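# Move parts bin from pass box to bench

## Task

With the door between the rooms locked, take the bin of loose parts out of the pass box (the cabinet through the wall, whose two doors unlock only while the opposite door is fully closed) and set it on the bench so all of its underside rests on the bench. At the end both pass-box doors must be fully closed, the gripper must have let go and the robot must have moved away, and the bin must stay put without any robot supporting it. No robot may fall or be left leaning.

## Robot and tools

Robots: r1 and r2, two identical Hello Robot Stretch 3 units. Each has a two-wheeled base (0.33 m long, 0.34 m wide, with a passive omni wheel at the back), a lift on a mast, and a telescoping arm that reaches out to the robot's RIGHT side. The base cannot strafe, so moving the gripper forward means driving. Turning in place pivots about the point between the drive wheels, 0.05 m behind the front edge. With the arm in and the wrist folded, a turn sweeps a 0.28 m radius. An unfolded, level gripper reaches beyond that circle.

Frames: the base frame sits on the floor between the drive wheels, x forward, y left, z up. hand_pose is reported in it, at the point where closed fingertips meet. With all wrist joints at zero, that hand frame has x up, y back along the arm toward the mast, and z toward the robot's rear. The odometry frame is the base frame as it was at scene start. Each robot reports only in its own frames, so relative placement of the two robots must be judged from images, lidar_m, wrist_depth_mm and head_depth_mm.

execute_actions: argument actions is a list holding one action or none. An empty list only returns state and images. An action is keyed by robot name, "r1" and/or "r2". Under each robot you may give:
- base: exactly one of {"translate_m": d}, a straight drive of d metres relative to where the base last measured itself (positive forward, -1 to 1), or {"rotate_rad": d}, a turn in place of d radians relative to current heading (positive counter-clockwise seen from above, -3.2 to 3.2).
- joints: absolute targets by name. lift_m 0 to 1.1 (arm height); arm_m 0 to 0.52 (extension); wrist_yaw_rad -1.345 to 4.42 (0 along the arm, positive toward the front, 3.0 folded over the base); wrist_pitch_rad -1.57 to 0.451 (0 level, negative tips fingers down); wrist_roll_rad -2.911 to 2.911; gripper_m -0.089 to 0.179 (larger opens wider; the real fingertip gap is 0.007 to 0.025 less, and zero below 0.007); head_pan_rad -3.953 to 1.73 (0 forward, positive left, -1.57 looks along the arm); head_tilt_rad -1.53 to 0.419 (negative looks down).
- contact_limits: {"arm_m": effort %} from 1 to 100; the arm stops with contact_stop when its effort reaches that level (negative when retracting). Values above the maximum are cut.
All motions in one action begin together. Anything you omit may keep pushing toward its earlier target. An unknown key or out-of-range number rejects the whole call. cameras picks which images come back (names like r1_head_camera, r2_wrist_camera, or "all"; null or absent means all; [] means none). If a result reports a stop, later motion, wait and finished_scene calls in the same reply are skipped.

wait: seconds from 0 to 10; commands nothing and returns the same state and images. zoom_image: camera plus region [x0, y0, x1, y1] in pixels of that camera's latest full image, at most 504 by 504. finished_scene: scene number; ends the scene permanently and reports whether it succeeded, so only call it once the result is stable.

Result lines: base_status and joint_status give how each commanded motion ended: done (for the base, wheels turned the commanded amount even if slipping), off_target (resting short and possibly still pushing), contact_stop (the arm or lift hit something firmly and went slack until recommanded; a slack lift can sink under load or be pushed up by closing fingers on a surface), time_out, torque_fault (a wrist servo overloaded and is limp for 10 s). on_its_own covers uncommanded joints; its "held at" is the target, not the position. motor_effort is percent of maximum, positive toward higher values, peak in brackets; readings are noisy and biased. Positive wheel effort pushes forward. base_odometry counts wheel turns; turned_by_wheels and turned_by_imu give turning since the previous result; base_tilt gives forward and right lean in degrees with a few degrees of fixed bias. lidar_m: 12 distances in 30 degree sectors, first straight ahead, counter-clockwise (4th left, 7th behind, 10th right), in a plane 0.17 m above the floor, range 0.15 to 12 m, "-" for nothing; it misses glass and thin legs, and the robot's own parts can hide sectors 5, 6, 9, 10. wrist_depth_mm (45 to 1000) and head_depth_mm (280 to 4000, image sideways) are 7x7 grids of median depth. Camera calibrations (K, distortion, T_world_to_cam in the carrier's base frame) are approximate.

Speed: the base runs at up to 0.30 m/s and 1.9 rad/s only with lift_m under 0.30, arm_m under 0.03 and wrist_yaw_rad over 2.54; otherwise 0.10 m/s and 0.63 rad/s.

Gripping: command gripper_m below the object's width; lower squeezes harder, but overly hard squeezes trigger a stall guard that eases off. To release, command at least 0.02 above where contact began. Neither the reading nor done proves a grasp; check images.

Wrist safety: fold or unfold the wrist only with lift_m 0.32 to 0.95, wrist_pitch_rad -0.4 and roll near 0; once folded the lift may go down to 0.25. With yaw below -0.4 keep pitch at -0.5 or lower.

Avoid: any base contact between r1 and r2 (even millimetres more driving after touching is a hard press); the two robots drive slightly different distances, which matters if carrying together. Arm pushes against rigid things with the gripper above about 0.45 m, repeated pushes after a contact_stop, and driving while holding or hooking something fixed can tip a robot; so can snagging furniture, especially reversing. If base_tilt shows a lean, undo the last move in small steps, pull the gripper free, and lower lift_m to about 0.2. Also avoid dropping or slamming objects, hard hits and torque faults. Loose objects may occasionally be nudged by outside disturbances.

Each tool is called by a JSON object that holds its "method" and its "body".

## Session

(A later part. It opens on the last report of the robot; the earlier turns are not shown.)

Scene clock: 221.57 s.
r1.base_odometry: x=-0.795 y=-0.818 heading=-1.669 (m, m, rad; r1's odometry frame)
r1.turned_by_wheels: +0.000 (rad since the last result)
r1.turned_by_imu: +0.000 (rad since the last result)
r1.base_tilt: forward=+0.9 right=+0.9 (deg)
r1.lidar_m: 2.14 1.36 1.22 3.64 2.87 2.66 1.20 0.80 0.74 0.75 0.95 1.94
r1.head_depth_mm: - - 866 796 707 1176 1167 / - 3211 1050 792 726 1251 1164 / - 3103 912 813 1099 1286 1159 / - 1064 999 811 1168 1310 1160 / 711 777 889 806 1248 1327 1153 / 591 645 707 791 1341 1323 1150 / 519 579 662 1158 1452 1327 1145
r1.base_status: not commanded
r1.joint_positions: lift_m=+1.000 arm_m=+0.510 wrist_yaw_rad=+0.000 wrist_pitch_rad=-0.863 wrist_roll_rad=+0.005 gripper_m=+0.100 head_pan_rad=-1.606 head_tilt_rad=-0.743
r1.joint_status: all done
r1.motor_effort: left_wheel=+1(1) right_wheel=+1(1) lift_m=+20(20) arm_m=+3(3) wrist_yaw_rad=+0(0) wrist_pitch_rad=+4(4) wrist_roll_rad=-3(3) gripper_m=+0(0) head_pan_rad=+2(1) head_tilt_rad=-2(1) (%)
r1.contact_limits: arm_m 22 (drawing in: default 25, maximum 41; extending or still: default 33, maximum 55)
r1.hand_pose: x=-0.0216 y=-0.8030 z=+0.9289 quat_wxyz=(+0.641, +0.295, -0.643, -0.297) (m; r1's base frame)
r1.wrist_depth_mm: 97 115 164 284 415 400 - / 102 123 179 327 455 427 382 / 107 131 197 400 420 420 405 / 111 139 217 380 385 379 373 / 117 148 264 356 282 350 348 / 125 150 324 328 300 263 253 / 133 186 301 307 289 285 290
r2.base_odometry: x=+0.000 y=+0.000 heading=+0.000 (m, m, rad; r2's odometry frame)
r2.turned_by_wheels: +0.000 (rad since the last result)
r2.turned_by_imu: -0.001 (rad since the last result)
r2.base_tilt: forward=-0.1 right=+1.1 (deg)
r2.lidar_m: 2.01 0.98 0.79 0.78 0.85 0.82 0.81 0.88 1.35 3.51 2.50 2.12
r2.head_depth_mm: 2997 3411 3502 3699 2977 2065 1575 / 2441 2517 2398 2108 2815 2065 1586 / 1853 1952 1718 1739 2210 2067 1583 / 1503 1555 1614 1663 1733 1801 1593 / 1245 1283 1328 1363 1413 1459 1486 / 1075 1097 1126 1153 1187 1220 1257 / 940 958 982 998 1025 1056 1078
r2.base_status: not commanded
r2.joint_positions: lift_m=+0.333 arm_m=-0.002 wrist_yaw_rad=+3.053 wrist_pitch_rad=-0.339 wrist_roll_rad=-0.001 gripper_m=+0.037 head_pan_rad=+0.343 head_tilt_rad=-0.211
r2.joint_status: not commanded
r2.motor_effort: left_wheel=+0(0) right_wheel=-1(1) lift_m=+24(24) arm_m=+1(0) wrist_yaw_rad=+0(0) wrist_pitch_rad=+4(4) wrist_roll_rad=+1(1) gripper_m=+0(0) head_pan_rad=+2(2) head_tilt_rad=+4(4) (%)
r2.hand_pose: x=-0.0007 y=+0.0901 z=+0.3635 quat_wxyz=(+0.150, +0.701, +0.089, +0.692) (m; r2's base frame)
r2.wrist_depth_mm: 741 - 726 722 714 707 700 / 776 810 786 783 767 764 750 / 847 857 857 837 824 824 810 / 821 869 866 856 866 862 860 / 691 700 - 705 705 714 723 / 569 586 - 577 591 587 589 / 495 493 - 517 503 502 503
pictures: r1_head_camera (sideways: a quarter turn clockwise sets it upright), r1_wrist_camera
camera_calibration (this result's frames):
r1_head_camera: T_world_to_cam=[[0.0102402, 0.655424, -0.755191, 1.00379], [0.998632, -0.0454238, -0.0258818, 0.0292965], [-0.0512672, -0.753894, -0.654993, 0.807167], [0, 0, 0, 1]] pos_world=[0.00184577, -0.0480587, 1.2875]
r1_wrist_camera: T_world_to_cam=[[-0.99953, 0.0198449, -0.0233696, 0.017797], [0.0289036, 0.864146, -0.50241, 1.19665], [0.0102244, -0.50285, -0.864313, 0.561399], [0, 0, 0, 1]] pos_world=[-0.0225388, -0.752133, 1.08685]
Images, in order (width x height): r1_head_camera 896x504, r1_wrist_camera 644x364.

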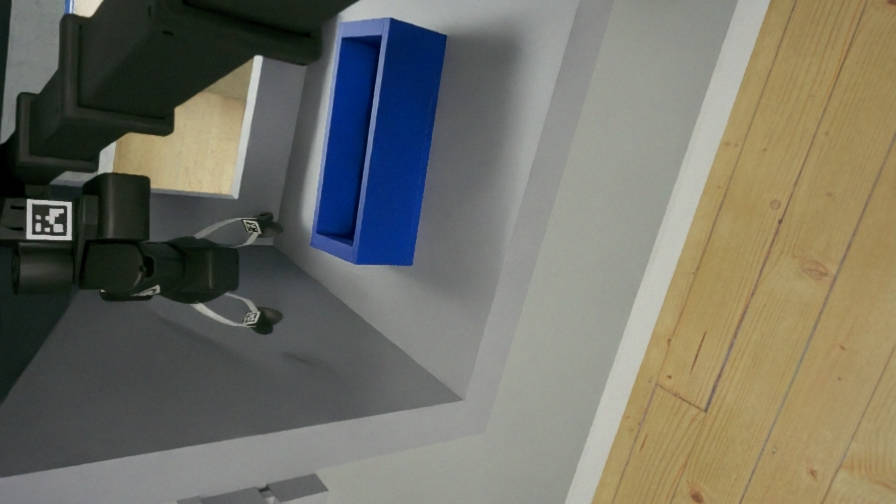

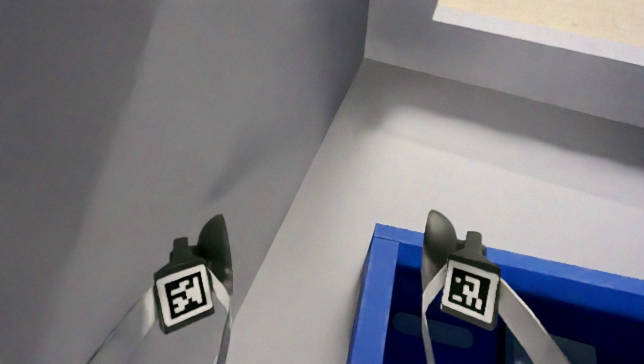

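{"method": "execute_actions", "body": {"actions": [{"r1":{"base":{"translate_m":-0.04},"joints":{"lift_m":0.93,"arm_m":0.49}}}], "cameras": ["r1_head_camera","r1_wrist_camera"]}}

Scene clock: 227.10 s.
r1.base_odometry: x=-0.791 y=-0.778 heading=-1.669 (m, m, rad; r1's odometry frame)
r1.turned_by_wheels: +0.000 (rad since the last result)
r1.turned_by_imu: +0.000 (rad since the last result)
r1.base_tilt: forward=+0.8 right=+0.9 (deg)
r1.lidar_m: 2.18 1.39 1.23 3.66 2.82 2.62 1.17 0.78 0.72 0.73 0.93 1.94
r1.head_depth_mm: 2927 2500 - - 695 1149 1162 / - 2577 - 792 718 1231 1164 / - 3144 1047 804 1071 1274 1160 / 916 - 889 811 1142 1306 1156 / 790 860 926 808 1223 1330 1151 / 653 710 779 800 1311 1329 1147 / 557 602 670 809 1415 1320 1150
r1.base_status: done
r1.joint_positions: lift_m=+0.930 arm_m=+0.490 wrist_yaw_rad=+0.000 wrist_pitch_rad=-0.863 wrist_roll_rad=+0.005 gripper_m=+0.100 head_pan_rad=-1.606 head_tilt_rad=-0.743
r1.joint_status: all done
r1.motor_effort: left_wheel=+1(2) right_wheel=+1(4) lift_m=+20(20) arm_m=-4(4) wrist_yaw_rad=+1(0) wrist_pitch_rad=+4(4) wrist_roll_rad=-2(3) gripper_m=+0(0) head_pan_rad=+3(1) head_tilt_rad=-2(3) (%)
r1.hand_pose: x=-0.0216 y=-0.7836 z=+0.8589 quat_wxyz=(+0.641, +0.295, -0.643, -0.297) (m; r1's base frame)
r1.wrist_depth_mm: 137 166 237 392 402 372 336 / 141 177 258 366 366 362 353 / 148 188 282 336 333 330 322 / 156 201 301 230 207 300 297 / 166 212 282 252 257 213 190 / 175 217 263 237 239 247 239 / 188 239 242 163 229 223 212
r2.base_odometry: x=+0.000 y=+0.000 heading=+0.000 (m, m, rad; r2's odometry frame)
r2.turned_by_wheels: +0.000 (rad since the last result)
r2.turned_by_imu: -0.001 (rad since the last result)
r2.base_tilt: forward=-0.2 right=+1.0 (deg)
r2.lidar_m: 2.02 0.98 0.78 0.78 0.85 0.82 0.81 0.88 1.34 3.49 2.49 2.12
r2.head_depth_mm: 3028 3395 3563 3724 2986 2055 1566 / 2429 2539 2407 2107 2843 2066 1577 / 1872 1956 1714 1752 2220 2073 1579 / 1494 1555 1606 1672 1733 1801 1580 / 1249 1291 1323 1371 1411 1453 1477 / 1070 1102 1127 1151 1191 1220 1258 / 938 956 978 1004 1027 1047 1082
r2.base_status: not commanded
r2.joint_positions: lift_m=+0.333 arm_m=-0.002 wrist_yaw_rad=+3.053 wrist_pitch_rad=-0.339 wrist_roll_rad=-0.001 gripper_m=+0.037 head_pan_rad=+0.343 head_tilt_rad=-0.211
r2.joint_status: not commanded
r2.motor_effort: left_wheel=+0(0) right_wheel=-1(1) lift_m=+24(24) arm_m=+1(0) wrist_yaw_rad=+0(0) wrist_pitch_rad=+4(4) wrist_roll_rad=+0(1) gripper_m=+0(0) head_pan_rad=+2(2) head_tilt_rad=+5(4) (%)
r2.hand_pose: x=-0.0007 y=+0.0901 z=+0.3635 quat_wxyz=(+0.150, +0.701, +0.089, +0.692) (m; r2's base frame)
r2.wrist_depth_mm: 727 - 741 723 734 707 697 / 801 796 769 785 761 765 753 / 853 854 852 823 842 837 807 / 838 876 893 865 868 862 853 / 691 698 - 712 714 718 720 / 569 572 - 593 594 595 604 / 489 493 - 516 500 502 507
pictures: r1_head_camera (sideways: a quarter turn clockwise sets it upright), r1_wrist_camera
camera_calibration (this result's frames):
r1_head_camera: T_world_to_cam=[[0.0102401, 0.655424, -0.755191, 1.00379], [0.998632, -0.0454237, -0.0258818, 0.0292965], [-0.0512672, -0.753894, -0.654993, 0.807167], [0, 0, 0, 1]] pos_world=[0.00184578, -0.0480587, 1.2875]
r1_wrist_camera: T_world_to_cam=[[-0.99953, 0.0198436, -0.02337, 0.0157759], [0.0289031, 0.864128, -0.502442, 1.14474], [0.0102243, -0.502881, -0.864295, 0.510619], [0, 0, 0, 1]] pos_world=[-0.0225388, -0.732733, 1.01686]
Images, in order (width x height): r1_head_camera 896x504, r1_wrist_camera 644x364.

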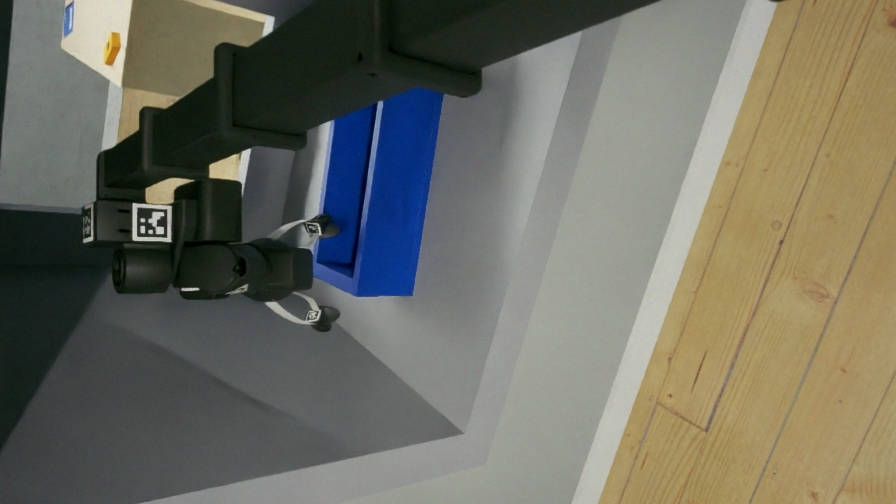

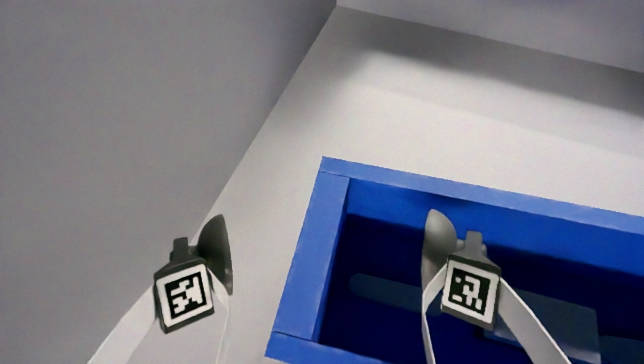

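{"method": "execute_actions", "body": {"actions": [{"r1":{"joints":{"arm_m":0.465}}}], "cameras": []}}

{"method": "execute_actions", "body": {"actions": [{"r1":{"joints":{"lift_m":0.86}}}], "cameras": ["r1_head_camera","r1_wrist_camera"]}}

Scene clock: 231.60 s.
r1.base_odometry: x=-0.791 y=-0.778 heading=-1.669 (m, m, rad; r1's odometry frame)
r1.turned_by_wheels: +0.000 (rad since the last result)
r1.turned_by_imu: +0.000 (rad since the last result)
r1.base_tilt: forward=+0.9 right=+0.9 (deg)
r1.lidar_m: 2.17 1.39 1.23 3.66 2.82 2.62 1.17 0.78 0.72 0.73 0.93 1.94
r1.head_depth_mm: 2919 2496 - - 694 1153 1163 / - 2543 - 792 716 1225 1165 / - - 1051 803 1071 1274 1161 / 928 - 875 812 1143 1307 1156 / 788 866 924 810 1218 1333 1155 / 651 711 779 802 1306 1325 1153 / 555 601 670 810 1421 1328 1146
r1.base_status: not commanded
r1.joint_positions: lift_m=+0.930 arm_m=+0.465 wrist_yaw_rad=+0.000 wrist_pitch_rad=-0.863 wrist_roll_rad=+0.005 gripper_m=+0.100 head_pan_rad=-1.606 head_tilt_rad=-0.743
r1.joint_status: all done
r1.motor_effort: left_wheel=+1(1) right_wheel=+1(1) lift_m=+20(20) arm_m=-4(4) wrist_yaw_rad=-1(1) wrist_pitch_rad=+4(4) wrist_roll_rad=-2(2) gripper_m=-1(0) head_pan_rad=+2(1) head_tilt_rad=-2(2) (%)
r1.hand_pose: x=-0.0216 y=-0.7586 z=+0.8589 quat_wxyz=(+0.641, +0.295, -0.643, -0.297) (m; r1's base frame)
r1.wrist_depth_mm: 144 178 253 400 413 389 358 / 151 188 274 371 367 362 357 / 158 201 299 333 331 329 322 / 167 213 301 245 236 212 201 / 177 228 285 245 269 257 237 / 189 233 260 175 246 216 240 / 199 239 244 236 165 158 225
r2.base_odometry: x=+0.000 y=+0.000 heading=+0.000 (m, m, rad; r2's odometry frame)
r2.turned_by_wheels: +0.000 (rad since the last result)
r2.turned_by_imu: -0.001 (rad since the last result)
r2.base_tilt: forward=-0.2 right=+1.0 (deg)
r2.lidar_m: 2.01 0.98 0.78 0.78 0.84 0.82 0.81 0.88 1.35 3.49 2.49 2.12
r2.head_depth_mm: 3005 3444 3594 3751 2976 2056 1577 / 2455 2553 2392 2097 2864 2064 1578 / 1873 1943 1724 1740 2224 2075 1589 / 1494 1549 1610 1672 1742 1791 1584 / 1246 1290 1322 1374 1412 1452 1483 / 1074 1102 1126 1156 1193 1218 1254 / 936 959 981 1001 1030 1060 1082
r2.base_status: not commanded
r2.joint_positions: lift_m=+0.333 arm_m=-0.002 wrist_yaw_rad=+3.053 wrist_pitch_rad=-0.339 wrist_roll_rad=-0.001 gripper_m=+0.037 head_pan_rad=+0.343 head_tilt_rad=-0.211
r2.joint_status: not commanded
r2.motor_effort: left_wheel=+0(0) right_wheel=-1(0) lift_m=+24(24) arm_m=+0(1) wrist_yaw_rad=+0(0) wrist_pitch_rad=+5(5) wrist_roll_rad=+1(0) gripper_m=+0(0) head_pan_rad=+2(3) head_tilt_rad=+4(4) (%)
r2.hand_pose: x=-0.0007 y=+0.0901 z=+0.3635 quat_wxyz=(+0.150, +0.701, +0.089, +0.692) (m; r2's base frame)
r2.wrist_depth_mm: 740 - 728 717 712 710 702 / 805 786 792 778 775 764 763 / 836 856 847 836 842 833 829 / 836 881 887 874 867 870 866 / 695 694 - 717 717 724 718 / 574 578 - 585 589 593 595 / 489 493 - 510 502 505 506
pictures: none
No camera images: the call's "cameras" was empty. Leave "cameras" out to get every camera's image.

Scene clock: 233.13 s.
r1.base_odometry: x=-0.791 y=-0.778 heading=-1.669 (m, m, rad; r1's odometry frame)
r1.turned_by_wheels: +0.000 (rad since the last result)
r1.turned_by_imu: +0.000 (rad since the last result)
r1.base_tilt: forward=+0.8 right=+0.9 (deg)
r1.lidar_m: 2.18 1.39 1.23 3.66 2.83 2.62 1.17 0.78 0.72 0.73 0.93 1.94
r1.head_depth_mm: 2922 2478 1024 850 - - 1186 / - 3284 1054 - 1051 1233 1166 / - - 870 797 1070 1270 1161 / 931 1017 - 811 1140 1307 1159 / 786 874 934 807 1227 1329 1154 / 651 710 778 800 1311 1327 1154 / 556 600 669 808 1413 1323 1148
r1.base_status: not commanded
r1.joint_positions: lift_m=+0.861 arm_m=+0.465 wrist_yaw_rad=+0.002 wrist_pitch_rad=-0.812 wrist_roll_rad=-0.007 gripper_m=+0.100 head_pan_rad=-1.606 head_tilt_rad=-0.743
r1.joint_status: all done
r1.motor_effort: left_wheel=+1(2) right_wheel=+0(1) lift_m=+13(20) arm_m=-4(4) wrist_yaw_rad=-3(2) wrist_pitch_rad=-12(11) wrist_roll_rad=+4(4) gripper_m=-2(2) head_pan_rad=+2(2) head_tilt_rad=-2(2) (%)
r1.hand_pose: x=-0.0212 y=-0.7690 z=+0.7969 quat_wxyz=(+0.652, +0.281, -0.647, -0.278) (m; r1's base frame)
r1.wrist_depth_mm: 140 173 243 334 336 335 327 / 147 183 261 299 295 294 288 / 154 194 262 158 160 151 145 / 163 209 241 138 198 178 162 / 172 214 220 146 206 203 194 / 182 204 113 184 185 166 155 / 185 184 180 104 102 170 162
r2.base_odometry: x=+0.000 y=+0.000 heading=+0.000 (m, m, rad; r2's odometry frame)
r2.turned_by_wheels: +0.000 (rad since the last result)
r2.turned_by_imu: +0.000 (rad since the last result)
r2.base_tilt: forward=-0.1 right=+1.3 (deg)
r2.lidar_m: 2.00 0.98 0.79 0.78 0.84 0.81 0.81 0.88 1.34 3.51 2.50 2.12
r2.head_depth_mm: 3017 3418 3570 3699 2981 2072 1576 / 2449 2546 2385 2095 2802 2072 1580 / 1862 1948 1722 1747 2195 2076 1577 / 1493 1550 1595 1673 1725 1793 1587 / 1254 1286 1318 1363 1407 1453 1490 / 1069 1098 1121 1159 1188 1215 1260 / 940 959 978 1006 1027 1052 1077
r2.base_status: not commanded
r2.joint_positions: lift_m=+0.333 arm_m=-0.002 wrist_yaw_rad=+3.053 wrist_pitch_rad=-0.339 wrist_roll_rad=-0.001 gripper_m=+0.037 head_pan_rad=+0.343 head_tilt_rad=-0.211
r2.joint_status: not commanded
r2.motor_effort: left_wheel=+0(0) right_wheel=+0(1) lift_m=+24(24) arm_m=+1(1) wrist_yaw_rad=+0(0) wrist_pitch_rad=+4(4) wrist_roll_rad=+0(1) gripper_m=+0(1) head_pan_rad=+2(2) head_tilt_rad=+4(4) (%)
r2.hand_pose: x=-0.0007 y=+0.0901 z=+0.3635 quat_wxyz=(+0.150, +0.701, +0.089, +0.692) (m; r2's base frame)
r2.wrist_depth_mm: 734 - 718 713 715 715 705 / 805 799 781 775 758 757 746 / 840 872 849 847 836 840 813 / 834 873 882 868 858 873 858 / 691 696 - 710 713 713 720 / 576 576 - 587 591 597 592 / 489 497 - 515 504 503 502
pictures: r1_head_camera (sideways: a quarter turn clockwise sets it upright), r1_wrist_camera
camera_calibration (this result's frames):
r1_head_camera: T_world_to_cam=[[0.0102401, 0.655424, -0.755191, 1.00379], [0.998632, -0.0454237, -0.0258818, 0.0292965], [-0.0512672, -0.753894, -0.654993, 0.807167], [0, 0, 0, 1]] pos_world=[0.00184578, -0.0480587, 1.2875]
r1_wrist_camera: T_world_to_cam=[[-0.999833, 0.00823955, -0.0163128, -0.000210809], [0.0158058, 0.837954, -0.545512, 1.11487], [0.00917461, -0.545679, -0.837944, 0.41043], [0, 0, 0, 1]] pos_world=[-0.0215978, -0.710249, 0.952091]
Images, in order (width x height): r1_head_camera 896x504, r1_wrist_camera 644x364.

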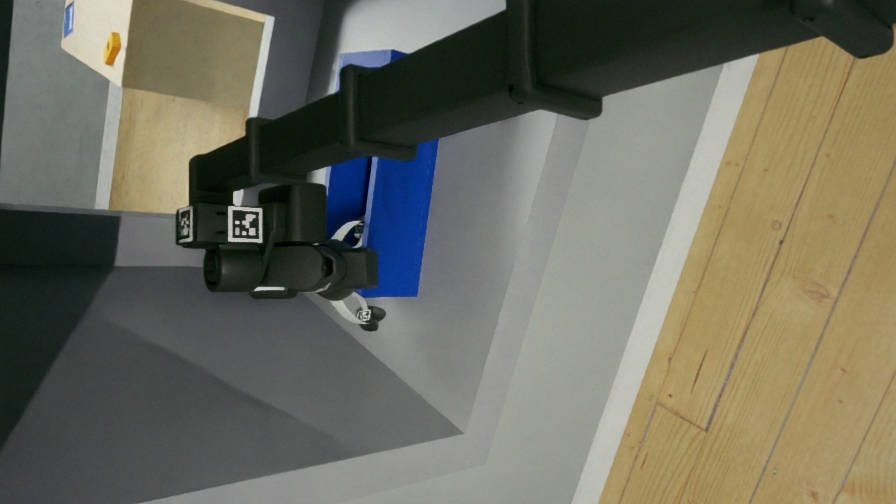

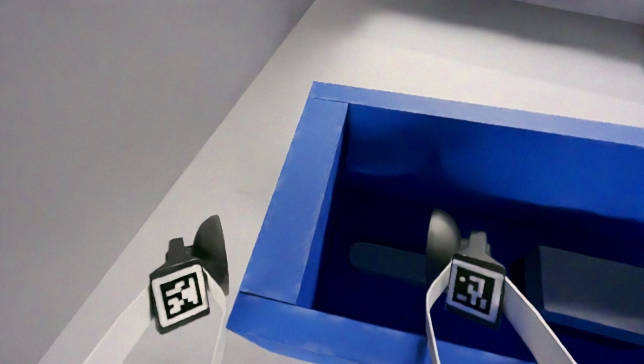

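{"method": "execute_actions", "body": {"actions": [{"r1":{"joints":{"gripper_m":0.0,"lift_m":0.87}}}], "cameras": []}}

{"method": "execute_actions", "body": {"actions": [{"r1":{"base":{"translate_m":0.1}}}], "cameras": ["r1_head_camera","r1_wrist_camera"]}}

Scene clock: 238.60 s.
r1.base_odometry: x=-0.791 y=-0.778 heading=-1.669 (m, m, rad; r1's odometry frame)
r1.turned_by_wheels: +0.000 (rad since the last result)
r1.turned_by_imu: +0.000 (rad since the last result)
r1.base_tilt: forward=+0.8 right=+0.9 (deg)
r1.lidar_m: 2.18 1.39 1.23 3.65 2.83 2.63 1.16 0.78 0.72 0.73 0.93 1.94
r1.head_depth_mm: 2932 2504 1031 851 - - 1160 / - 3289 1058 - 888 1229 1161 / - - 878 792 1074 1274 1156 / 930 1013 - 804 1143 1305 1158 / 787 873 938 807 1225 1334 1155 / 653 709 779 801 1308 1328 1148 / 556 601 669 807 1415 1323 1151
r1.base_status: not commanded
r1.joint_positions: lift_m=+0.870 arm_m=+0.465 wrist_yaw_rad=+0.001 wrist_pitch_rad=-0.856 wrist_roll_rad=+0.000 gripper_m=+0.001 head_pan_rad=-1.606 head_tilt_rad=-0.743
r1.joint_status: all done
r1.motor_effort: left_wheel=+3(4) right_wheel=-3(3) lift_m=+44(46) arm_m=-4(4) wrist_yaw_rad=-2(6) wrist_pitch_rad=+1(11) wrist_roll_rad=+0(4) gripper_m=-15(89) head_pan_rad=+2(1) head_tilt_rad=-3(2) (%)
r1.hand_pose: x=-0.0214 y=-0.7600 z=+0.7990 quat_wxyz=(+0.644, +0.294, -0.643, -0.293) (m; r1's base frame)
r1.wrist_depth_mm: 142 176 249 324 322 319 312 / 150 186 270 290 286 281 278 / 158 199 258 254 158 150 146 / 166 213 240 137 202 187 174 / 176 218 222 124 208 203 201 / 186 204 207 115 - 184 157 / 188 189 186 106 173 175 171
r2.base_odometry: x=+0.000 y=+0.000 heading=+0.000 (m, m, rad; r2's odometry frame)
r2.turned_by_wheels: +0.000 (rad since the last result)
r2.turned_by_imu: -0.001 (rad since the last result)
r2.base_tilt: forward=-0.1 right=+1.0 (deg)
r2.lidar_m: 2.01 0.98 0.79 0.78 0.85 0.82 0.81 0.88 1.35 3.50 2.49 2.12
r2.head_depth_mm: 2984 3390 3554 3695 2962 2040 1582 / 2439 2522 2386 2113 2819 2077 1568 / 1865 1948 1725 1742 2213 2081 1591 / 1501 1548 1610 1664 1731 1802 1590 / 1245 1283 1323 1354 1403 1457 1478 / 1071 1104 1125 1156 1183 1217 1254 / 938 960 980 1003 1022 1047 1076
r2.base_status: not commanded
r2.joint_positions: lift_m=+0.333 arm_m=-0.002 wrist_yaw_rad=+3.053 wrist_pitch_rad=-0.339 wrist_roll_rad=-0.001 gripper_m=+0.037 head_pan_rad=+0.343 head_tilt_rad=-0.211
r2.joint_status: not commanded
r2.motor_effort: left_wheel=+0(0) right_wheel=-1(1) lift_m=+24(24) arm_m=+1(1) wrist_yaw_rad=+0(0) wrist_pitch_rad=+4(5) wrist_roll_rad=+1(0) gripper_m=+0(0) head_pan_rad=+2(2) head_tilt_rad=+4(4) (%)
r2.hand_pose: x=-0.0007 y=+0.0901 z=+0.3635 quat_wxyz=(+0.150, +0.701, +0.089, +0.692) (m; r2's base frame)
r2.wrist_depth_mm: 741 - 729 719 710 705 704 / 798 796 785 775 765 763 749 / 857 861 849 839 830 832 838 / 838 875 877 863 850 856 858 / 695 693 - 717 711 726 718 / 580 581 - 586 595 597 600 / 492 492 - 517 502 504 500
pictures: none
No camera images: the call's "cameras" was empty. Leave "cameras" out to get every camera's image.

Scene clock: 240.57 s.
r1.base_odometry: x=-0.801 y=-0.878 heading=-1.669 (m, m, rad; r1's odometry frame)
r1.turned_by_wheels: +0.000 (rad since the last result)
r1.turned_by_imu: -0.001 (rad since the last result)
r1.base_tilt: forward=+0.9 right=+0.9 (deg)
r1.lidar_m: 2.08 1.32 1.20 3.62 2.93 2.71 1.24 0.82 0.76 0.78 0.98 2.06
r1.head_depth_mm: - 2533 1056 850 - - 1166 / - 3515 1100 - 1104 1258 1160 / 938 1031 884 800 1137 1306 1162 / 765 825 - 805 1209 1335 1156 / 607 672 741 803 1288 1330 1157 / 519 585 666 1094 1390 1328 1152 / 741 815 996 1197 1450 1325 1145
r1.base_status: done
r1.joint_positions: lift_m=+0.870 arm_m=+0.465 wrist_yaw_rad=-0.008 wrist_pitch_rad=-0.856 wrist_roll_rad=+0.000 gripper_m=+0.001 head_pan_rad=-1.606 head_tilt_rad=-0.743
r1.joint_status: not commanded
r1.motor_effort: left_wheel=-3(6) right_wheel=+5(12) lift_m=+45(44) arm_m=-3(4) wrist_yaw_rad=+8(8) wrist_pitch_rad=+2(2) wrist_roll_rad=+0(0) gripper_m=-16(16) head_pan_rad=+3(2) head_tilt_rad=-4(3) (%)
r1.hand_pose: x=-0.0227 y=-0.7600 z=+0.7990 quat_wxyz=(+0.642, +0.291, -0.644, -0.296) (m; r1's base frame)
r1.wrist_depth_mm: - 74 106 184 318 315 313 / - 79 115 200 285 280 280 / - 84 126 169 161 154 148 / - 89 140 138 204 194 184 / - 96 146 123 207 204 173 / - 104 143 113 - 186 160 / 87 109 186 105 105 175 173
r2.base_odometry: x=+0.000 y=+0.000 heading=+0.000 (m, m, rad; r2's odometry frame)
r2.turned_by_wheels: +0.000 (rad since the last result)
r2.turned_by_imu: -0.001 (rad since the last result)
r2.base_tilt: forward=-0.1 right=+1.1 (deg)
r2.lidar_m: 2.01 0.98 0.79 0.78 0.85 0.81 0.81 0.88 1.35 3.50 2.50 2.12
r2.head_depth_mm: 3000 3427 3564 3723 2989 2059 1568 / 2432 2568 2385 2091 2795 2072 1581 / 1869 1951 1718 1750 2228 2073 1582 / 1503 1544 1610 1665 1737 1811 1584 / 1249 1282 1322 1361 1410 1462 1492 / 1076 1097 1127 1157 1185 1216 1259 / 939 956 979 1004 1025 1054 1080
r2.base_status: not commanded
r2.joint_positions: lift_m=+0.333 arm_m=-0.002 wrist_yaw_rad=+3.053 wrist_pitch_rad=-0.339 wrist_roll_rad=-0.001 gripper_m=+0.037 head_pan_rad=+0.343 head_tilt_rad=-0.211
r2.joint_status: not commanded
r2.motor_effort: left_wheel=+0(0) right_wheel=-1(2) lift_m=+24(24) arm_m=+1(1) wrist_yaw_rad=+0(0) wrist_pitch_rad=+4(4) wrist_roll_rad=+1(1) gripper_m=+0(0) head_pan_rad=+2(2) head_tilt_rad=+5(5) (%)
r2.hand_pose: x=-0.0007 y=+0.0901 z=+0.3635 quat_wxyz=(+0.150, +0.701, +0.089, +0.692) (m; r2's base frame)
r2.wrist_depth_mm: 740 - 725 716 711 705 707 / 795 795 774 770 767 762 749 / 845 863 853 840 834 833 819 / 835 873 893 880 879 874 863 / 688 695 - 702 716 719 719 / 572 578 - 586 592 589 598 / 486 494 - 513 501 503 508
pictures: r1_head_camera (sideways: a quarter turn clockwise sets it upright), r1_wrist_camera
camera_calibration (this result's frames):
r1_head_camera: T_world_to_cam=[[0.0102401, 0.655424, -0.755191, 1.00379], [0.998632, -0.0454237, -0.0258818, 0.0292965], [-0.0512672, -0.753894, -0.654993, 0.807167], [0, 0, 0, 1]] pos_world=[0.00184578, -0.0480587, 1.2875]
r1_wrist_camera: T_world_to_cam=[[-0.999497, 0.0241634, -0.0205421, 0.0137491], [0.0312535, 0.860526, -0.508446, 1.0964], [0.00539121, -0.508832, -0.860849, 0.463311], [0, 0, 0, 1]] pos_world=[-0.0230219, -0.708063, 0.956581]
Images, in order (width x height): r1_head_camera 896x504, r1_wrist_camera 644x364.

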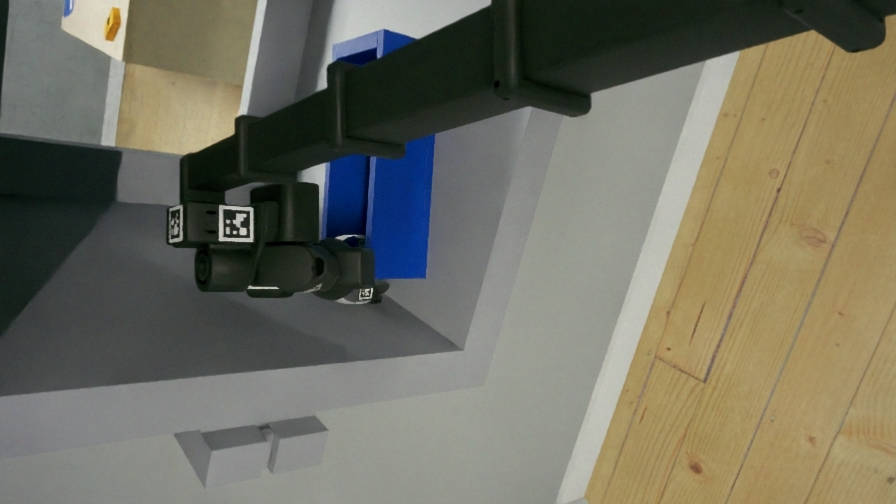

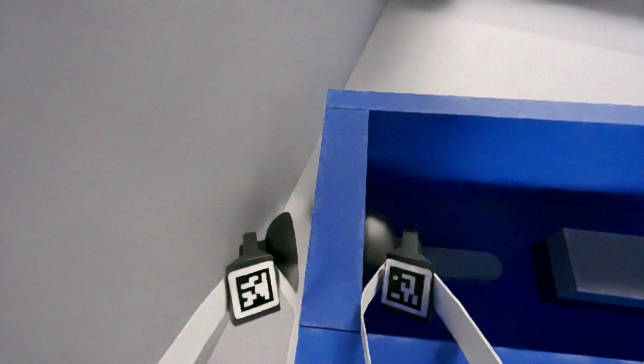

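{"method": "execute_actions", "body": {"actions": [{"r1":{"joints":{"arm_m":0.33}}}], "cameras": ["r1_head_camera"]}}

{"method": "execute_actions", "body": {"actions": [{"r1":{"joints":{"gripper_m":0.08}}}], "cameras": []}}

{"method": "execute_actions", "body": {"actions": [{"r1":{"joints":{"lift_m":1.03}}}], "cameras": []}}

{"method": "execute_actions", "body": {"actions": [{"r1":{"base":{"translate_m":-0.12},"joints":{"wrist_roll_rad":1.57,"wrist_pitch_rad":-1.25,"gripper_m":0.11}}}], "cameras": ["r1_head_camera","r1_wrist_camera"]}}

Scene clock: 249.40 s.
r1.base_odometry: x=-0.801 y=-0.878 heading=-1.669 (m, m, rad; r1's odometry frame)
r1.turned_by_wheels: +0.000 (rad since the last result)
r1.turned_by_imu: +0.000 (rad since the last result)
r1.base_tilt: forward=+0.8 right=+0.9 (deg)
r1.lidar_m: 2.09 1.32 1.19 3.62 2.93 2.71 1.23 0.82 0.76 0.77 0.98 2.06
r1.head_depth_mm: - 2537 1056 761 - - 1162 / - 3482 1094 - 1087 1264 1163 / 938 1056 - 722 1134 1300 1161 / 763 873 - 723 1208 1337 1156 / 606 673 746 797 1289 1328 1153 / 519 585 665 1093 1388 1323 1156 / 740 815 999 1199 1454 1320 1148
r1.base_status: not commanded
r1.joint_positions: lift_m=+0.870 arm_m=+0.330 wrist_yaw_rad=+0.005 wrist_pitch_rad=-0.853 wrist_roll_rad=-0.009 gripper_m=+0.001 head_pan_rad=-1.606 head_tilt_rad=-0.743
r1.joint_status: all done
r1.motor_effort: left_wheel=+1(3) right_wheel=+1(5) lift_m=+44(45) arm_m=-4(6) wrist_yaw_rad=-4(7) wrist_pitch_rad=+1(2) wrist_roll_rad=+5(6) gripper_m=-14(16) head_pan_rad=+2(2) head_tilt_rad=-3(2) (%)
r1.hand_pose: x=-0.0208 y=-0.6257 z=+0.7994 quat_wxyz=(+0.648, +0.296, -0.640, -0.290) (m; r1's base frame)
r1.wrist_depth_mm: 109 131 186 309 325 319 314 / 115 140 204 285 285 284 282 / 121 150 224 165 162 156 153 / - 163 232 189 206 199 193 / - 216 220 125 209 204 170 / - 967 962 115 - 187 163 / 922 898 884 107 104 177 175
r2.base_odometry: x=+0.000 y=+0.000 heading=+0.000 (m, m, rad; r2's odometry frame)
r2.turned_by_wheels: +0.000 (rad since the last result)
r2.turned_by_imu: -0.002 (rad since the last result)
r2.base_tilt: forward=-0.2 right=+1.0 (deg)
r2.lidar_m: 2.01 0.98 0.78 0.78 0.85 0.82 0.81 0.88 1.35 3.51 2.49 2.12
r2.head_depth_mm: 3059 3384 3586 3721 2998 2065 1575 / 2458 2545 2406 2114 2846 2068 1581 / 1874 1955 1715 1765 2212 2072 1590 / 1495 1549 1613 1671 1727 1797 1592 / 1249 1286 1331 1362 1407 1453 1488 / 1076 1095 1132 1154 1185 1220 1258 / 941 956 980 1006 1024 1055 1073
r2.base_status: not commanded
r2.joint_positions: lift_m=+0.333 arm_m=-0.002 wrist_yaw_rad=+3.053 wrist_pitch_rad=-0.339 wrist_roll_rad=-0.001 gripper_m=+0.037 head_pan_rad=+0.343 head_tilt_rad=-0.211
r2.joint_status: not commanded
r2.motor_effort: left_wheel=+0(0) right_wheel=-1(0) lift_m=+24(24) arm_m=+1(0) wrist_yaw_rad=+0(0) wrist_pitch_rad=+4(5) wrist_roll_rad=+0(1) gripper_m=-1(0) head_pan_rad=+2(2) head_tilt_rad=+4(5) (%)
r2.hand_pose: x=-0.0007 y=+0.0901 z=+0.3635 quat_wxyz=(+0.150, +0.701, +0.089, +0.692) (m; r2's base frame)
r2.wrist_depth_mm: 748 - 726 728 713 708 700 / 784 790 784 789 767 764 755 / 853 867 843 837 831 820 824 / 829 871 878 878 859 854 862 / 691 697 - 701 711 727 710 / 574 580 - 579 589 591 593 / 491 499 - 516 501 507 505
pictures: r1_head_camera (sideways: a quarter turn clockwise sets it upright)
camera_calibration (this result's frames):
r1_head_camera: T_world_to_cam=[[0.01024, 0.655424, -0.755191, 1.00379], [0.998632, -0.0454236, -0.0258818, 0.0292965], [-0.0512671, -0.753894, -0.654993, 0.807167], [0, 0, 0, 1]] pos_world=[0.00184578, -0.0480587, 1.2875]
Images, in order (width x height): r1_head_camera 896x504.

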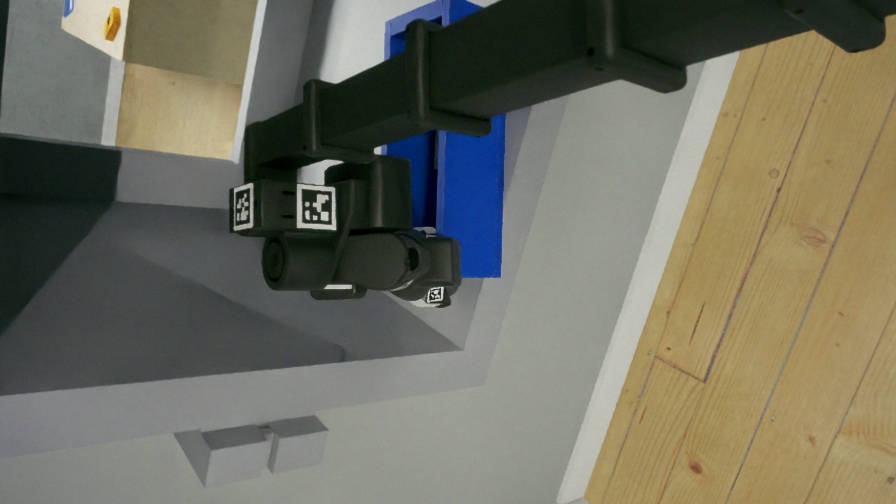

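Scene clock: 250.70 s.
r1.base_odometry: x=-0.801 y=-0.878 heading=-1.669 (m, m, rad; r1's odometry frame)
r1.turned_by_wheels: +0.000 (rad since the last result)
r1.turned_by_imu: +0.000 (rad since the last result)
r1.base_tilt: forward=+0.8 right=+0.9 (deg)
r1.lidar_m: 2.08 1.32 1.19 3.62 2.92 2.72 1.23 0.82 0.76 0.77 0.98 2.06
r1.head_depth_mm: - 2550 1051 760 - - 1166 / - 3505 1094 - 1089 1263 1162 / 937 1058 - 723 1137 1306 1164 / 765 873 - 724 1211 1334 1158 / 605 671 746 795 1293 1336 1156 / 518 584 665 1095 1387 1326 1151 / 741 816 999 1195 1454 1324 1148
r1.base_status: not commanded
r1.joint_positions: lift_m=+0.870 arm_m=+0.330 wrist_yaw_rad=+0.003 wrist_pitch_rad=-0.855 wrist_roll_rad=-0.006 gripper_m=+0.080 head_pan_rad=-1.606 head_tilt_rad=-0.743
r1.joint_status: all done
r1.motor_effort: left_wheel=+1(1) right_wheel=+1(0) lift_m=+45(45) arm_m=-4(4) wrist_yaw_rad=-2(5) wrist_pitch_rad=+1(1) wrist_roll_rad=+4(6) gripper_m=+0(79) head_pan_rad=+2(1) head_tilt_rad=-2(2) (%)
r1.hand_pose: x=-0.0212 y=-0.6252 z=+0.7991 quat_wxyz=(+0.646, +0.295, -0.641, -0.292) (m; r1's base frame)
r1.wrist_depth_mm: 109 132 188 310 322 317 316 / 115 140 204 287 288 285 282 / 121 150 226 164 162 157 154 / - 161 232 139 206 201 194 / - 213 221 127 208 204 170 / 1000 987 209 117 189 185 164 / 906 902 914 106 105 175 175
r2.base_odometry: x=+0.000 y=+0.000 heading=+0.000 (m, m, rad; r2's odometry frame)
r2.turned_by_wheels: +0.000 (rad since the last result)
r2.turned_by_imu: +0.000 (rad since the last result)
r2.base_tilt: forward=-0.1 right=+1.1 (deg)
r2.lidar_m: 2.00 0.98 0.78 0.78 0.85 0.82 0.81 0.88 1.34 3.50 2.49 2.12
r2.head_depth_mm: 3007 3412 3578 3723 2967 2057 1570 / 2464 2527 2383 2130 2831 2076 1570 / 1863 1951 1714 1743 2213 2083 1584 / 1495 1540 1610 1669 1740 1792 1596 / 1248 1282 1327 1368 1409 1450 1482 / 1073 1096 1130 1158 1187 1224 1250 / 937 958 981 1006 1026 1054 1082
r2.base_status: not commanded
r2.joint_positions: lift_m=+0.333 arm_m=-0.002 wrist_yaw_rad=+3.053 wrist_pitch_rad=-0.339 wrist_roll_rad=-0.001 gripper_m=+0.037 head_pan_rad=+0.343 head_tilt_rad=-0.211
r2.joint_status: not commanded
r2.motor_effort: left_wheel=+0(0) right_wheel=-1(1) lift_m=+24(24) arm_m=+1(1) wrist_yaw_rad=+0(0) wrist_pitch_rad=+4(5) wrist_roll_rad=+0(0) gripper_m=-1(0) head_pan_rad=+2(2) head_tilt_rad=+5(4) (%)
r2.hand_pose: x=-0.0007 y=+0.0901 z=+0.3635 quat_wxyz=(+0.150, +0.701, +0.089, +0.692) (m; r2's base frame)
r2.wrist_depth_mm: 729 - 720 719 712 711 708 / 792 810 773 766 766 761 754 / 852 862 860 841 831 833 830 / 825 873 865 883 867 857 861 / 684 696 - 705 715 719 721 / 572 575 - 580 593 590 606 / 494 494 - 513 502 500 504
pictures: none
No camera images: the call's "cameras" was empty. Leave "cameras" out to get every camera's image.

Scene clock: 253.00 s.
r1.base_odometry: x=-0.801 y=-0.878 heading=-1.669 (m, m, rad; r1's odometry frame)
r1.turned_by_wheels: +0.000 (rad since the last result)
r1.turned_by_imu: +0.000 (rad since the last result)
r1.base_tilt: forward=+0.8 right=+0.9 (deg)
r1.lidar_m: 2.09 1.31 1.19 3.60 2.93 2.72 1.23 0.82 0.76 0.77 0.98 2.06
r1.head_depth_mm: - 2626 1052 734 728 1220 1165 / - 3300 1054 740 1070 1259 1163 / - 1105 1047 741 1132 1305 1157 / - - 964 764 1212 1332 1154 / 605 656 740 804 1293 1326 1156 / 518 584 664 1094 1388 1327 1149 / 741 814 999 1197 1453 1322 1148
r1.base_status: not commanded
r1.joint_positions: lift_m=+1.030 arm_m=+0.330 wrist_yaw_rad=+0.002 wrist_pitch_rad=-0.857 wrist_roll_rad=-0.006 gripper_m=+0.080 head_pan_rad=-1.606 head_tilt_rad=-0.743
r1.joint_status: all done
r1.motor_effort: left_wheel=+1(1) right_wheel=+1(0) lift_m=+46(47) arm_m=-4(4) wrist_yaw_rad=-2(2) wrist_pitch_rad=+2(2) wrist_roll_rad=+4(4) gripper_m=+0(0) head_pan_rad=+2(1) head_tilt_rad=-1(2) (%)
r1.hand_pose: x=-0.0213 y=-0.6247 z=+0.9587 quat_wxyz=(+0.645, +0.296, -0.641, -0.293) (m; r1's base frame)
r1.wrist_depth_mm: 110 133 188 324 559 543 498 / 115 141 205 380 507 501 502 / 122 150 226 445 462 457 454 / 151 164 251 415 423 417 415 / - 220 264 383 321 328 310 / - - 368 353 341 348 325 / - - - 329 321 317 314
r2.base_odometry: x=+0.000 y=+0.000 heading=+0.000 (m, m, rad; r2's odometry frame)
r2.turned_by_wheels: +0.000 (rad since the last result)
r2.turned_by_imu: -0.001 (rad since the last result)
r2.base_tilt: forward=-0.1 right=+1.1 (deg)
r2.lidar_m: 2.00 0.98 0.79 0.78 0.85 0.82 0.81 0.88 1.35 3.50 2.49 2.12
r2.head_depth_mm: 3043 3409 3564 3686 2979 2063 1577 / 2447 2527 2387 2087 2816 2072 1576 / 1862 1943 1723 1746 2234 2071 1588 / 1496 1544 1607 1675 1725 1814 1585 / 1244 1290 1324 1367 1412 1458 1488 / 1076 1095 1128 1155 1181 1226 1264 / 936 959 982 1003 1030 1053 1074
r2.base_status: not commanded
r2.joint_positions: lift_m=+0.333 arm_m=-0.002 wrist_yaw_rad=+3.053 wrist_pitch_rad=-0.339 wrist_roll_rad=-0.001 gripper_m=+0.037 head_pan_rad=+0.343 head_tilt_rad=-0.211
r2.joint_status: not commanded
r2.motor_effort: left_wheel=+0(0) right_wheel=+0(0) lift_m=+24(24) arm_m=+0(0) wrist_yaw_rad=+0(0) wrist_pitch_rad=+4(4) wrist_roll_rad=+1(0) gripper_m=+0(0) head_pan_rad=+2(2) head_tilt_rad=+4(5) (%)
r2.hand_pose: x=-0.0007 y=+0.0901 z=+0.3635 quat_wxyz=(+0.150, +0.701, +0.089, +0.692) (m; r2's base frame)
r2.wrist_depth_mm: 737 - 726 724 715 706 708 / 782 787 789 786 766 766 758 / 845 861 841 835 832 840 821 / 832 864 894 872 874 847 872 / 692 692 - 699 710 718 728 / 574 576 - 584 589 592 595 / 488 496 - 514 499 510 504
pictures: none
No camera images: the call's "cameras" was empty. Leave "cameras" out to get every camera's image.

Scene clock: 255.17 s.
r1.base_odometry: x=-0.789 y=-0.758 heading=-1.669 (m, m, rad; r1's odometry frame)
r1.turned_by_wheels: +0.000 (rad since the last result)
r1.turned_by_imu: +0.000 (rad since the last result)
r1.base_tilt: forward=+0.8 right=+0.9 (deg)
r1.lidar_m: 2.20 1.40 1.24 3.65 2.81 2.60 1.16 0.77 0.72 0.72 0.92 1.91
r1.head_depth_mm: - 2547 1018 823 687 1143 1168 / - 2709 1035 758 707 1218 1165 / - - 1009 730 730 1264 1160 / - - 1001 731 1129 1302 1157 / 824 887 959 733 1207 1333 1154 / 683 744 817 780 1297 1325 1153 / 581 627 683 782 1395 1326 1149
r1.base_status: done
r1.joint_positions: lift_m=+1.030 arm_m=+0.330 wrist_yaw_rad=+0.002 wrist_pitch_rad=-1.248 wrist_roll_rad=+1.565 gripper_m=+0.110 head_pan_rad=-1.606 head_tilt_rad=-0.743
r1.joint_status: all done
r1.motor_effort: left_wheel=+1(4) right_wheel=+1(3) lift_m=+45(45) arm_m=-4(4) wrist_yaw_rad=-3(2) wrist_pitch_rad=-1(2) wrist_roll_rad=+3(5) gripper_m=+0(80) head_pan_rad=+2(2) head_tilt_rad=-3(2) (%)
r1.hand_pose: x=-0.0214 y=-0.5335 z=+0.9175 quat_wxyz=(+0.003, +0.002, -0.811, -0.585) (m; r1's base frame)
r1.wrist_depth_mm: 421 378 280 278 292 938 845 / 436 394 306 305 309 950 - / 452 405 306 302 - 964 - / 475 423 312 306 - 992 922 / 446 444 358 340 - - 932 / 375 411 342 338 - - 969 / 324 354 361 - - - -
r2.base_odometry: x=+0.000 y=+0.000 heading=+0.000 (m, m, rad; r2's odometry frame)
r2.turned_by_wheels: +0.000 (rad since the last result)
r2.turned_by_imu: -0.001 (rad since the last result)
r2.base_tilt: forward=-0.1 right=+1.1 (deg)
r2.lidar_m: 2.01 0.98 0.78 0.78 0.84 0.82 0.81 0.88 1.35 3.50 2.50 2.12
r2.head_depth_mm: 3056 3422 3536 3739 2991 2061 1579 / 2452 2551 2423 2106 2836 2065 1581 / 1857 1944 1723 1751 2247 2052 1572 / 1507 1553 1608 1657 1727 1794 1589 / 1252 1286 1322 1372 1410 1453 1483 / 1074 1098 1130 1157 1185 1223 1262 / 932 958 979 1001 1027 1053 1080
r2.base_status: not commanded
r2.joint_positions: lift_m=+0.333 arm_m=-0.002 wrist_yaw_rad=+3.053 wrist_pitch_rad=-0.339 wrist_roll_rad=-0.001 gripper_m=+0.037 head_pan_rad=+0.343 head_tilt_rad=-0.211
r2.joint_status: not commanded
r2.motor_effort: left_wheel=+0(1) right_wheel=-1(0) lift_m=+24(24) arm_m=+1(1) wrist_yaw_rad=+0(0) wrist_pitch_rad=+4(4) wrist_roll_rad=+1(0) gripper_m=+0(0) head_pan_rad=+2(2) head_tilt_rad=+5(5) (%)
r2.hand_pose: x=-0.0007 y=+0.0901 z=+0.3635 quat_wxyz=(+0.150, +0.701, +0.089, +0.692) (m; r2's base frame)
r2.wrist_depth_mm: 730 - 720 724 716 721 695 / 786 798 781 778 776 765 752 / 844 852 843 842 844 821 830 / 831 879 876 879 862 861 848 / 680 698 - 705 709 718 723 / 573 579 - 584 588 586 593 / 492 492 - 510 499 501 509
pictures: r1_head_camera (sideways: a quarter turn clockwise sets it upright), r1_wrist_camera
camera_calibration (this result's frames):
r1_head_camera: T_world_to_cam=[[0.0102401, 0.655424, -0.755191, 1.00379], [0.998632, -0.0454237, -0.0258818, 0.0292965], [-0.0512672, -0.753894, -0.654993, 0.807167], [0, 0, 0, 1]] pos_world=[0.00184578, -0.0480587, 1.2875]
r1_wrist_camera: T_world_to_cam=[[0.0188167, 0.9467, -0.321567, 0.802148], [0.983618, 0.0401429, 0.175738, -0.0832989], [0.17928, -0.319606, -0.930436, 0.849137], [0, 0, 0, 1]] pos_world=[-0.085393, -0.48466, 1.06265]
Images, in order (width x height): r1_head_camera 896x504, r1_wrist_camera 644x364.

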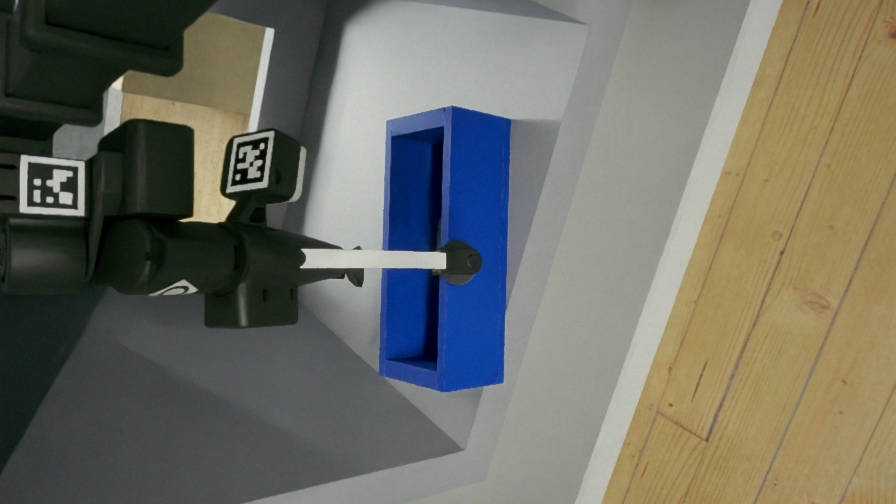

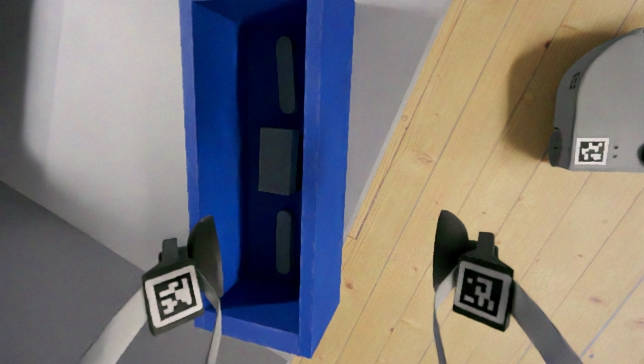

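{"method": "execute_actions", "body": {"actions": [{"r1":{"base":{"translate_m":-0.025},"joints":{"arm_m":0.375}}}], "cameras": []}}

{"method": "execute_actions", "body": {"actions": [{"r1":{"joints":{"lift_m":0.9}}}], "cameras": ["r1_head_camera","r1_wrist_camera"]}}

Scene clock: 261.13 s.
r1.base_odometry: x=-0.787 y=-0.734 heading=-1.669 (m, m, rad; r1's odometry frame)
r1.turned_by_wheels: +0.000 (rad since the last result)
r1.turned_by_imu: +0.016 (rad since the last result)
r1.base_tilt: forward=+0.8 right=+0.9 (deg)
r1.lidar_m: 2.23 1.42 1.25 3.68 2.76 2.58 1.12 0.76 0.71 0.72 0.92 1.97
r1.head_depth_mm: - 2556 1016 819 671 1119 1166 / - 3123 1034 771 706 1200 1162 / - 3365 1007 726 724 1258 1155 / - - 1003 730 1122 1298 1159 / 836 901 960 735 1206 1330 1153 / 697 759 836 772 1296 1328 1147 / 596 643 698 786 1409 1319 1149
r1.base_status: done
r1.joint_positions: lift_m=+1.030 arm_m=+0.343 wrist_yaw_rad=+0.002 wrist_pitch_rad=-1.248 wrist_roll_rad=+1.566 gripper_m=+0.110 head_pan_rad=-1.605 head_tilt_rad=-0.745
r1.joint_status: arm_m contact_stop (moved +0.013 of +0.045)
r1.on_its_own: arm_m is slack since a contact_stop, until your next command for it (your +0.375 is given up)
r1.motor_effort: left_wheel=+1(23) right_wheel=-3(9) lift_m=+43(75) arm_m=+0(34) wrist_yaw_rad=-1(2) wrist_pitch_rad=-1(1) wrist_roll_rad=+3(3) gripper_m=+0(1) head_pan_rad=+1(1) head_tilt_rad=-1(3) (%)
r1.hand_pose: x=-0.0214 y=-0.5464 z=+0.9175 quat_wxyz=(+0.003, +0.002, -0.811, -0.585) (m; r1's base frame)
r1.wrist_depth_mm: 426 378 260 238 288 922 879 / 436 393 299 305 303 936 - / 462 407 310 308 - 986 - / 479 420 319 303 - 998 929 / 449 439 336 337 - - 923 / 376 424 344 345 - - 982 / 327 357 338 300 - - 977
r2.base_odometry: x=+0.000 y=+0.000 heading=+0.000 (m, m, rad; r2's odometry frame)
r2.turned_by_wheels: +0.000 (rad since the last result)
r2.turned_by_imu: -0.002 (rad since the last result)
r2.base_tilt: forward=-0.1 right=+1.1 (deg)
r2.lidar_m: 2.01 0.98 0.78 0.78 0.85 0.82 0.81 0.88 1.35 3.51 2.49 2.13
r2.head_depth_mm: 2964 3385 3573 3769 2957 2053 1579 / 2463 2535 2401 2104 2828 2075 1584 / 1869 1947 1722 1749 2213 2077 1576 / 1506 1562 1606 1665 1749 1792 1587 / 1249 1285 1323 1367 1409 1454 1485 / 1071 1102 1126 1153 1181 1221 1253 / 940 961 980 1001 1023 1048 1073
r2.base_status: not commanded
r2.joint_positions: lift_m=+0.333 arm_m=-0.002 wrist_yaw_rad=+3.053 wrist_pitch_rad=-0.339 wrist_roll_rad=-0.001 gripper_m=+0.037 head_pan_rad=+0.343 head_tilt_rad=-0.211
r2.joint_status: not commanded
r2.motor_effort: left_wheel=+0(0) right_wheel=-1(0) lift_m=+24(24) arm_m=+0(1) wrist_yaw_rad=+0(0) wrist_pitch_rad=+4(4) wrist_roll_rad=+1(0) gripper_m=+0(0) head_pan_rad=+2(2) head_tilt_rad=+4(4) (%)
r2.hand_pose: x=-0.0007 y=+0.0901 z=+0.3635 quat_wxyz=(+0.150, +0.701, +0.089, +0.692) (m; r2's base frame)
r2.wrist_depth_mm: 731 - 732 718 717 712 709 / 795 794 780 773 779 774 752 / 849 861 850 838 839 826 819 / 825 875 858 883 859 858 865 / 692 703 - 701 706 712 715 / 569 576 - 580 598 595 590 / 492 495 - 512 504 505 503
pictures: none
No camera images: the call's "cameras" was empty. Leave "cameras" out to get every camera's image.

not run: a stop came earlier in this reply.

Arm hit the door. Go forward again and extend.

{"method": "execute_actions", "body": {"actions": [{"r1":{"base":{"translate_m":0.03}}}], "cameras": []}}

{"method": "execute_actions", "body": {"actions": [{"r1":{"joints":{"arm_m":0.375},"contact_limits":{"arm_m":22}}}], "cameras": []}}

{"method": "execute_actions", "body": {"actions": [{"r1":{"joints":{"lift_m":0.9}}}], "cameras": ["r1_head_camera","r1_wrist_camera"]}}

Scene clock: 267.50 s.
r1.base_odometry: x=-0.789 y=-0.763 heading=-1.669 (m, m, rad; r1's odometry frame)
r1.turned_by_wheels: +0.000 (rad since the last result)
r1.turned_by_imu: -0.001 (rad since the last result)
r1.base_tilt: forward=+0.8 right=+0.9 (deg)
r1.lidar_m: 2.19 1.40 1.24 3.67 2.79 2.61 1.14 0.77 0.72 0.73 0.94 1.97
r1.head_depth_mm: - 2582 1022 819 690 1145 1167 / - 3297 1047 747 712 1224 1161 / - 3371 1005 729 1072 1275 1162 / - - 999 734 1143 1300 1157 / 784 844 936 737 1225 1333 1150 / 653 712 782 794 1320 1325 1152 / 560 605 674 814 1434 1323 1148
r1.base_status: done
r1.joint_positions: lift_m=+1.030 arm_m=+0.343 wrist_yaw_rad=+0.002 wrist_pitch_rad=-1.248 wrist_roll_rad=+1.566 gripper_m=+0.110 head_pan_rad=-1.605 head_tilt_rad=-0.745
r1.joint_status: not commanded
r1.on_its_own: arm_m is slack since a contact_stop, until your next command for it (your +0.375 is given up)
r1.motor_effort: left_wheel=+0(6) right_wheel=+1(6) lift_m=+43(44) arm_m=+0(0) wrist_yaw_rad=-2(1) wrist_pitch_rad=-1(1) wrist_roll_rad=+3(3) gripper_m=+0(0) head_pan_rad=+1(1) head_tilt_rad=-2(1) (%)
r1.hand_pose: x=-0.0214 y=-0.5464 z=+0.9175 quat_wxyz=(+0.003, +0.002, -0.811, -0.585) (m; r1's base frame)
r1.wrist_depth_mm: 421 376 296 302 288 899 858 / 435 388 305 304 304 937 - / 453 407 313 292 - 969 - / 471 422 326 302 - 986 930 / 412 438 342 337 - - 956 / 350 385 312 315 - - 980 / 301 326 359 - - - -
r2.base_odometry: x=+0.000 y=+0.000 heading=+0.000 (m, m, rad; r2's odometry frame)
r2.turned_by_wheels: +0.000 (rad since the last result)
r2.turned_by_imu: -0.002 (rad since the last result)
r2.base_tilt: forward=-0.1 right=+1.1 (deg)
r2.lidar_m: 2.00 0.98 0.79 0.78 0.85 0.82 0.81 0.88 1.35 3.50 2.49 2.12
r2.head_depth_mm: 3041 3394 3534 3692 2942 2060 1566 / 2475 2533 2387 2124 2832 2068 1581 / 1864 1942 1719 1748 2210 2060 1589 / 1506 1553 1613 1675 1730 1801 1585 / 1251 1283 1327 1368 1408 1451 1482 / 1075 1095 1128 1157 1191 1226 1264 / 940 958 976 1003 1023 1051 1078
r2.base_status: not commanded
r2.joint_positions: lift_m=+0.333 arm_m=-0.002 wrist_yaw_rad=+3.053 wrist_pitch_rad=-0.339 wrist_roll_rad=-0.001 gripper_m=+0.037 head_pan_rad=+0.343 head_tilt_rad=-0.211
r2.joint_status: not commanded
r2.motor_effort: left_wheel=+0(0) right_wheel=-1(1) lift_m=+24(24) arm_m=+1(0) wrist_yaw_rad=+0(0) wrist_pitch_rad=+5(4) wrist_roll_rad=+1(1) gripper_m=-1(0) head_pan_rad=+2(1) head_tilt_rad=+5(4) (%)
r2.hand_pose: x=-0.0007 y=+0.0901 z=+0.3635 quat_wxyz=(+0.150, +0.701, +0.089, +0.692) (m; r2's base frame)
r2.wrist_depth_mm: 744 - 725 727 715 707 716 / 797 797 778 759 765 759 757 / 846 859 846 847 841 831 816 / 835 878 882 875 868 859 870 / 694 696 - 703 711 711 717 / 574 578 - 587 585 589 592 / 490 498 - 513 498 503 505
pictures: none
No camera images: the call's "cameras" was empty. Leave "cameras" out to get every camera's image.

Scene clock: 268.77 s.
r1.base_odometry: x=-0.789 y=-0.763 heading=-1.669 (m, m, rad; r1's odometry frame)
r1.turned_by_wheels: +0.000 (rad since the last result)
r1.turned_by_imu: +0.000 (rad since the last result)
r1.base_tilt: forward=+0.9 right=+0.9 (deg)
r1.lidar_m: 2.20 1.40 1.24 3.65 2.80 2.62 1.14 0.77 0.72 0.73 0.94 1.97
r1.head_depth_mm: - 2590 1022 822 690 1143 1167 / - 3282 1049 749 712 1223 1165 / - - 1009 732 1071 1274 1156 / - - 1005 734 1143 1303 1159 / 783 834 944 738 1228 1332 1156 / 652 712 783 795 1323 1322 1150 / 558 605 675 815 1439 1320 1146
r1.base_status: not commanded
r1.joint_positions: lift_m=+1.030 arm_m=+0.357 wrist_yaw_rad=+0.001 wrist_pitch_rad=-1.248 wrist_roll_rad=+1.566 gripper_m=+0.110 head_pan_rad=-1.605 head_tilt_rad=-0.745
r1.joint_status: arm_m contact_stop (moved +0.014 of +0.032)
r1.on_its_own: arm_m is slack since a contact_stop, until your next command for it (your +0.375 is given up)
r1.motor_effort: left_wheel=+5(8) right_wheel=-8(11) lift_m=+43(47) arm_m=+0(22) wrist_yaw_rad=-1(2) wrist_pitch_rad=-1(1) wrist_roll_rad=+3(3) gripper_m=+0(0) head_pan_rad=+1(0) head_tilt_rad=-1(2) (%)
r1.contact_limits: arm_m 22 (drawing in: default 25, maximum 41; extending or still: default 33, maximum 55)
r1.hand_pose: x=-0.0214 y=-0.5601 z=+0.9175 quat_wxyz=(+0.003, +0.002, -0.811, -0.585) (m; r1's base frame)
r1.wrist_depth_mm: 428 376 291 296 282 938 865 / 444 395 302 302 297 936 886 / 454 410 311 293 - 971 - / 468 422 323 307 - 987 937 / 403 435 330 331 - 987 965 / 341 378 301 298 - - 972 / 293 321 358 384 - - 978
r2.base_odometry: x=+0.000 y=+0.000 heading=+0.000 (m, m, rad; r2's odometry frame)
r2.turned_by_wheels: +0.000 (rad since the last result)
r2.turned_by_imu: +0.000 (rad since the last result)
r2.base_tilt: forward=-0.1 right=+1.1 (deg)
r2.lidar_m: 2.01 0.98 0.78 0.78 0.85 0.82 0.81 0.88 1.35 3.50 2.49 2.13
r2.head_depth_mm: 3024 3433 3582 3663 3027 2084 1581 / 2438 2539 2399 2105 2812 2063 1586 / 1857 1953 1712 1749 2226 2075 1589 / 1497 1547 1604 1666 1732 1801 1583 / 1244 1286 1327 1369 1410 1452 1489 / 1072 1097 1127 1155 1186 1222 1257 / 938 958 982 1002 1025 1048 1080
r2.base_status: not commanded
r2.joint_positions: lift_m=+0.333 arm_m=-0.002 wrist_yaw_rad=+3.053 wrist_pitch_rad=-0.339 wrist_roll_rad=-0.001 gripper_m=+0.037 head_pan_rad=+0.343 head_tilt_rad=-0.211
r2.joint_status: not commanded
r2.motor_effort: left_wheel=+0(0) right_wheel=-1(0) lift_m=+24(24) arm_m=+1(1) wrist_yaw_rad=+0(0) wrist_pitch_rad=+4(4) wrist_roll_rad=+0(0) gripper_m=+0(0) head_pan_rad=+2(3) head_tilt_rad=+4(5) (%)
r2.hand_pose: x=-0.0007 y=+0.0901 z=+0.3635 quat_wxyz=(+0.150, +0.701, +0.089, +0.692) (m; r2's base frame)
r2.wrist_depth_mm: 739 - 721 720 712 710 699 / 799 796 780 776 771 762 766 / 838 862 836 839 835 831 814 / 846 876 880 873 870 869 865 / 685 691 - 698 716 720 722 / 578 578 - 585 590 586 595 / 493 496 - 514 506 503 504
pictures: none
No camera images: the call's "cameras" was empty. Leave "cameras" out to get every camera's image.

not run: a stop came earlier in this reply.


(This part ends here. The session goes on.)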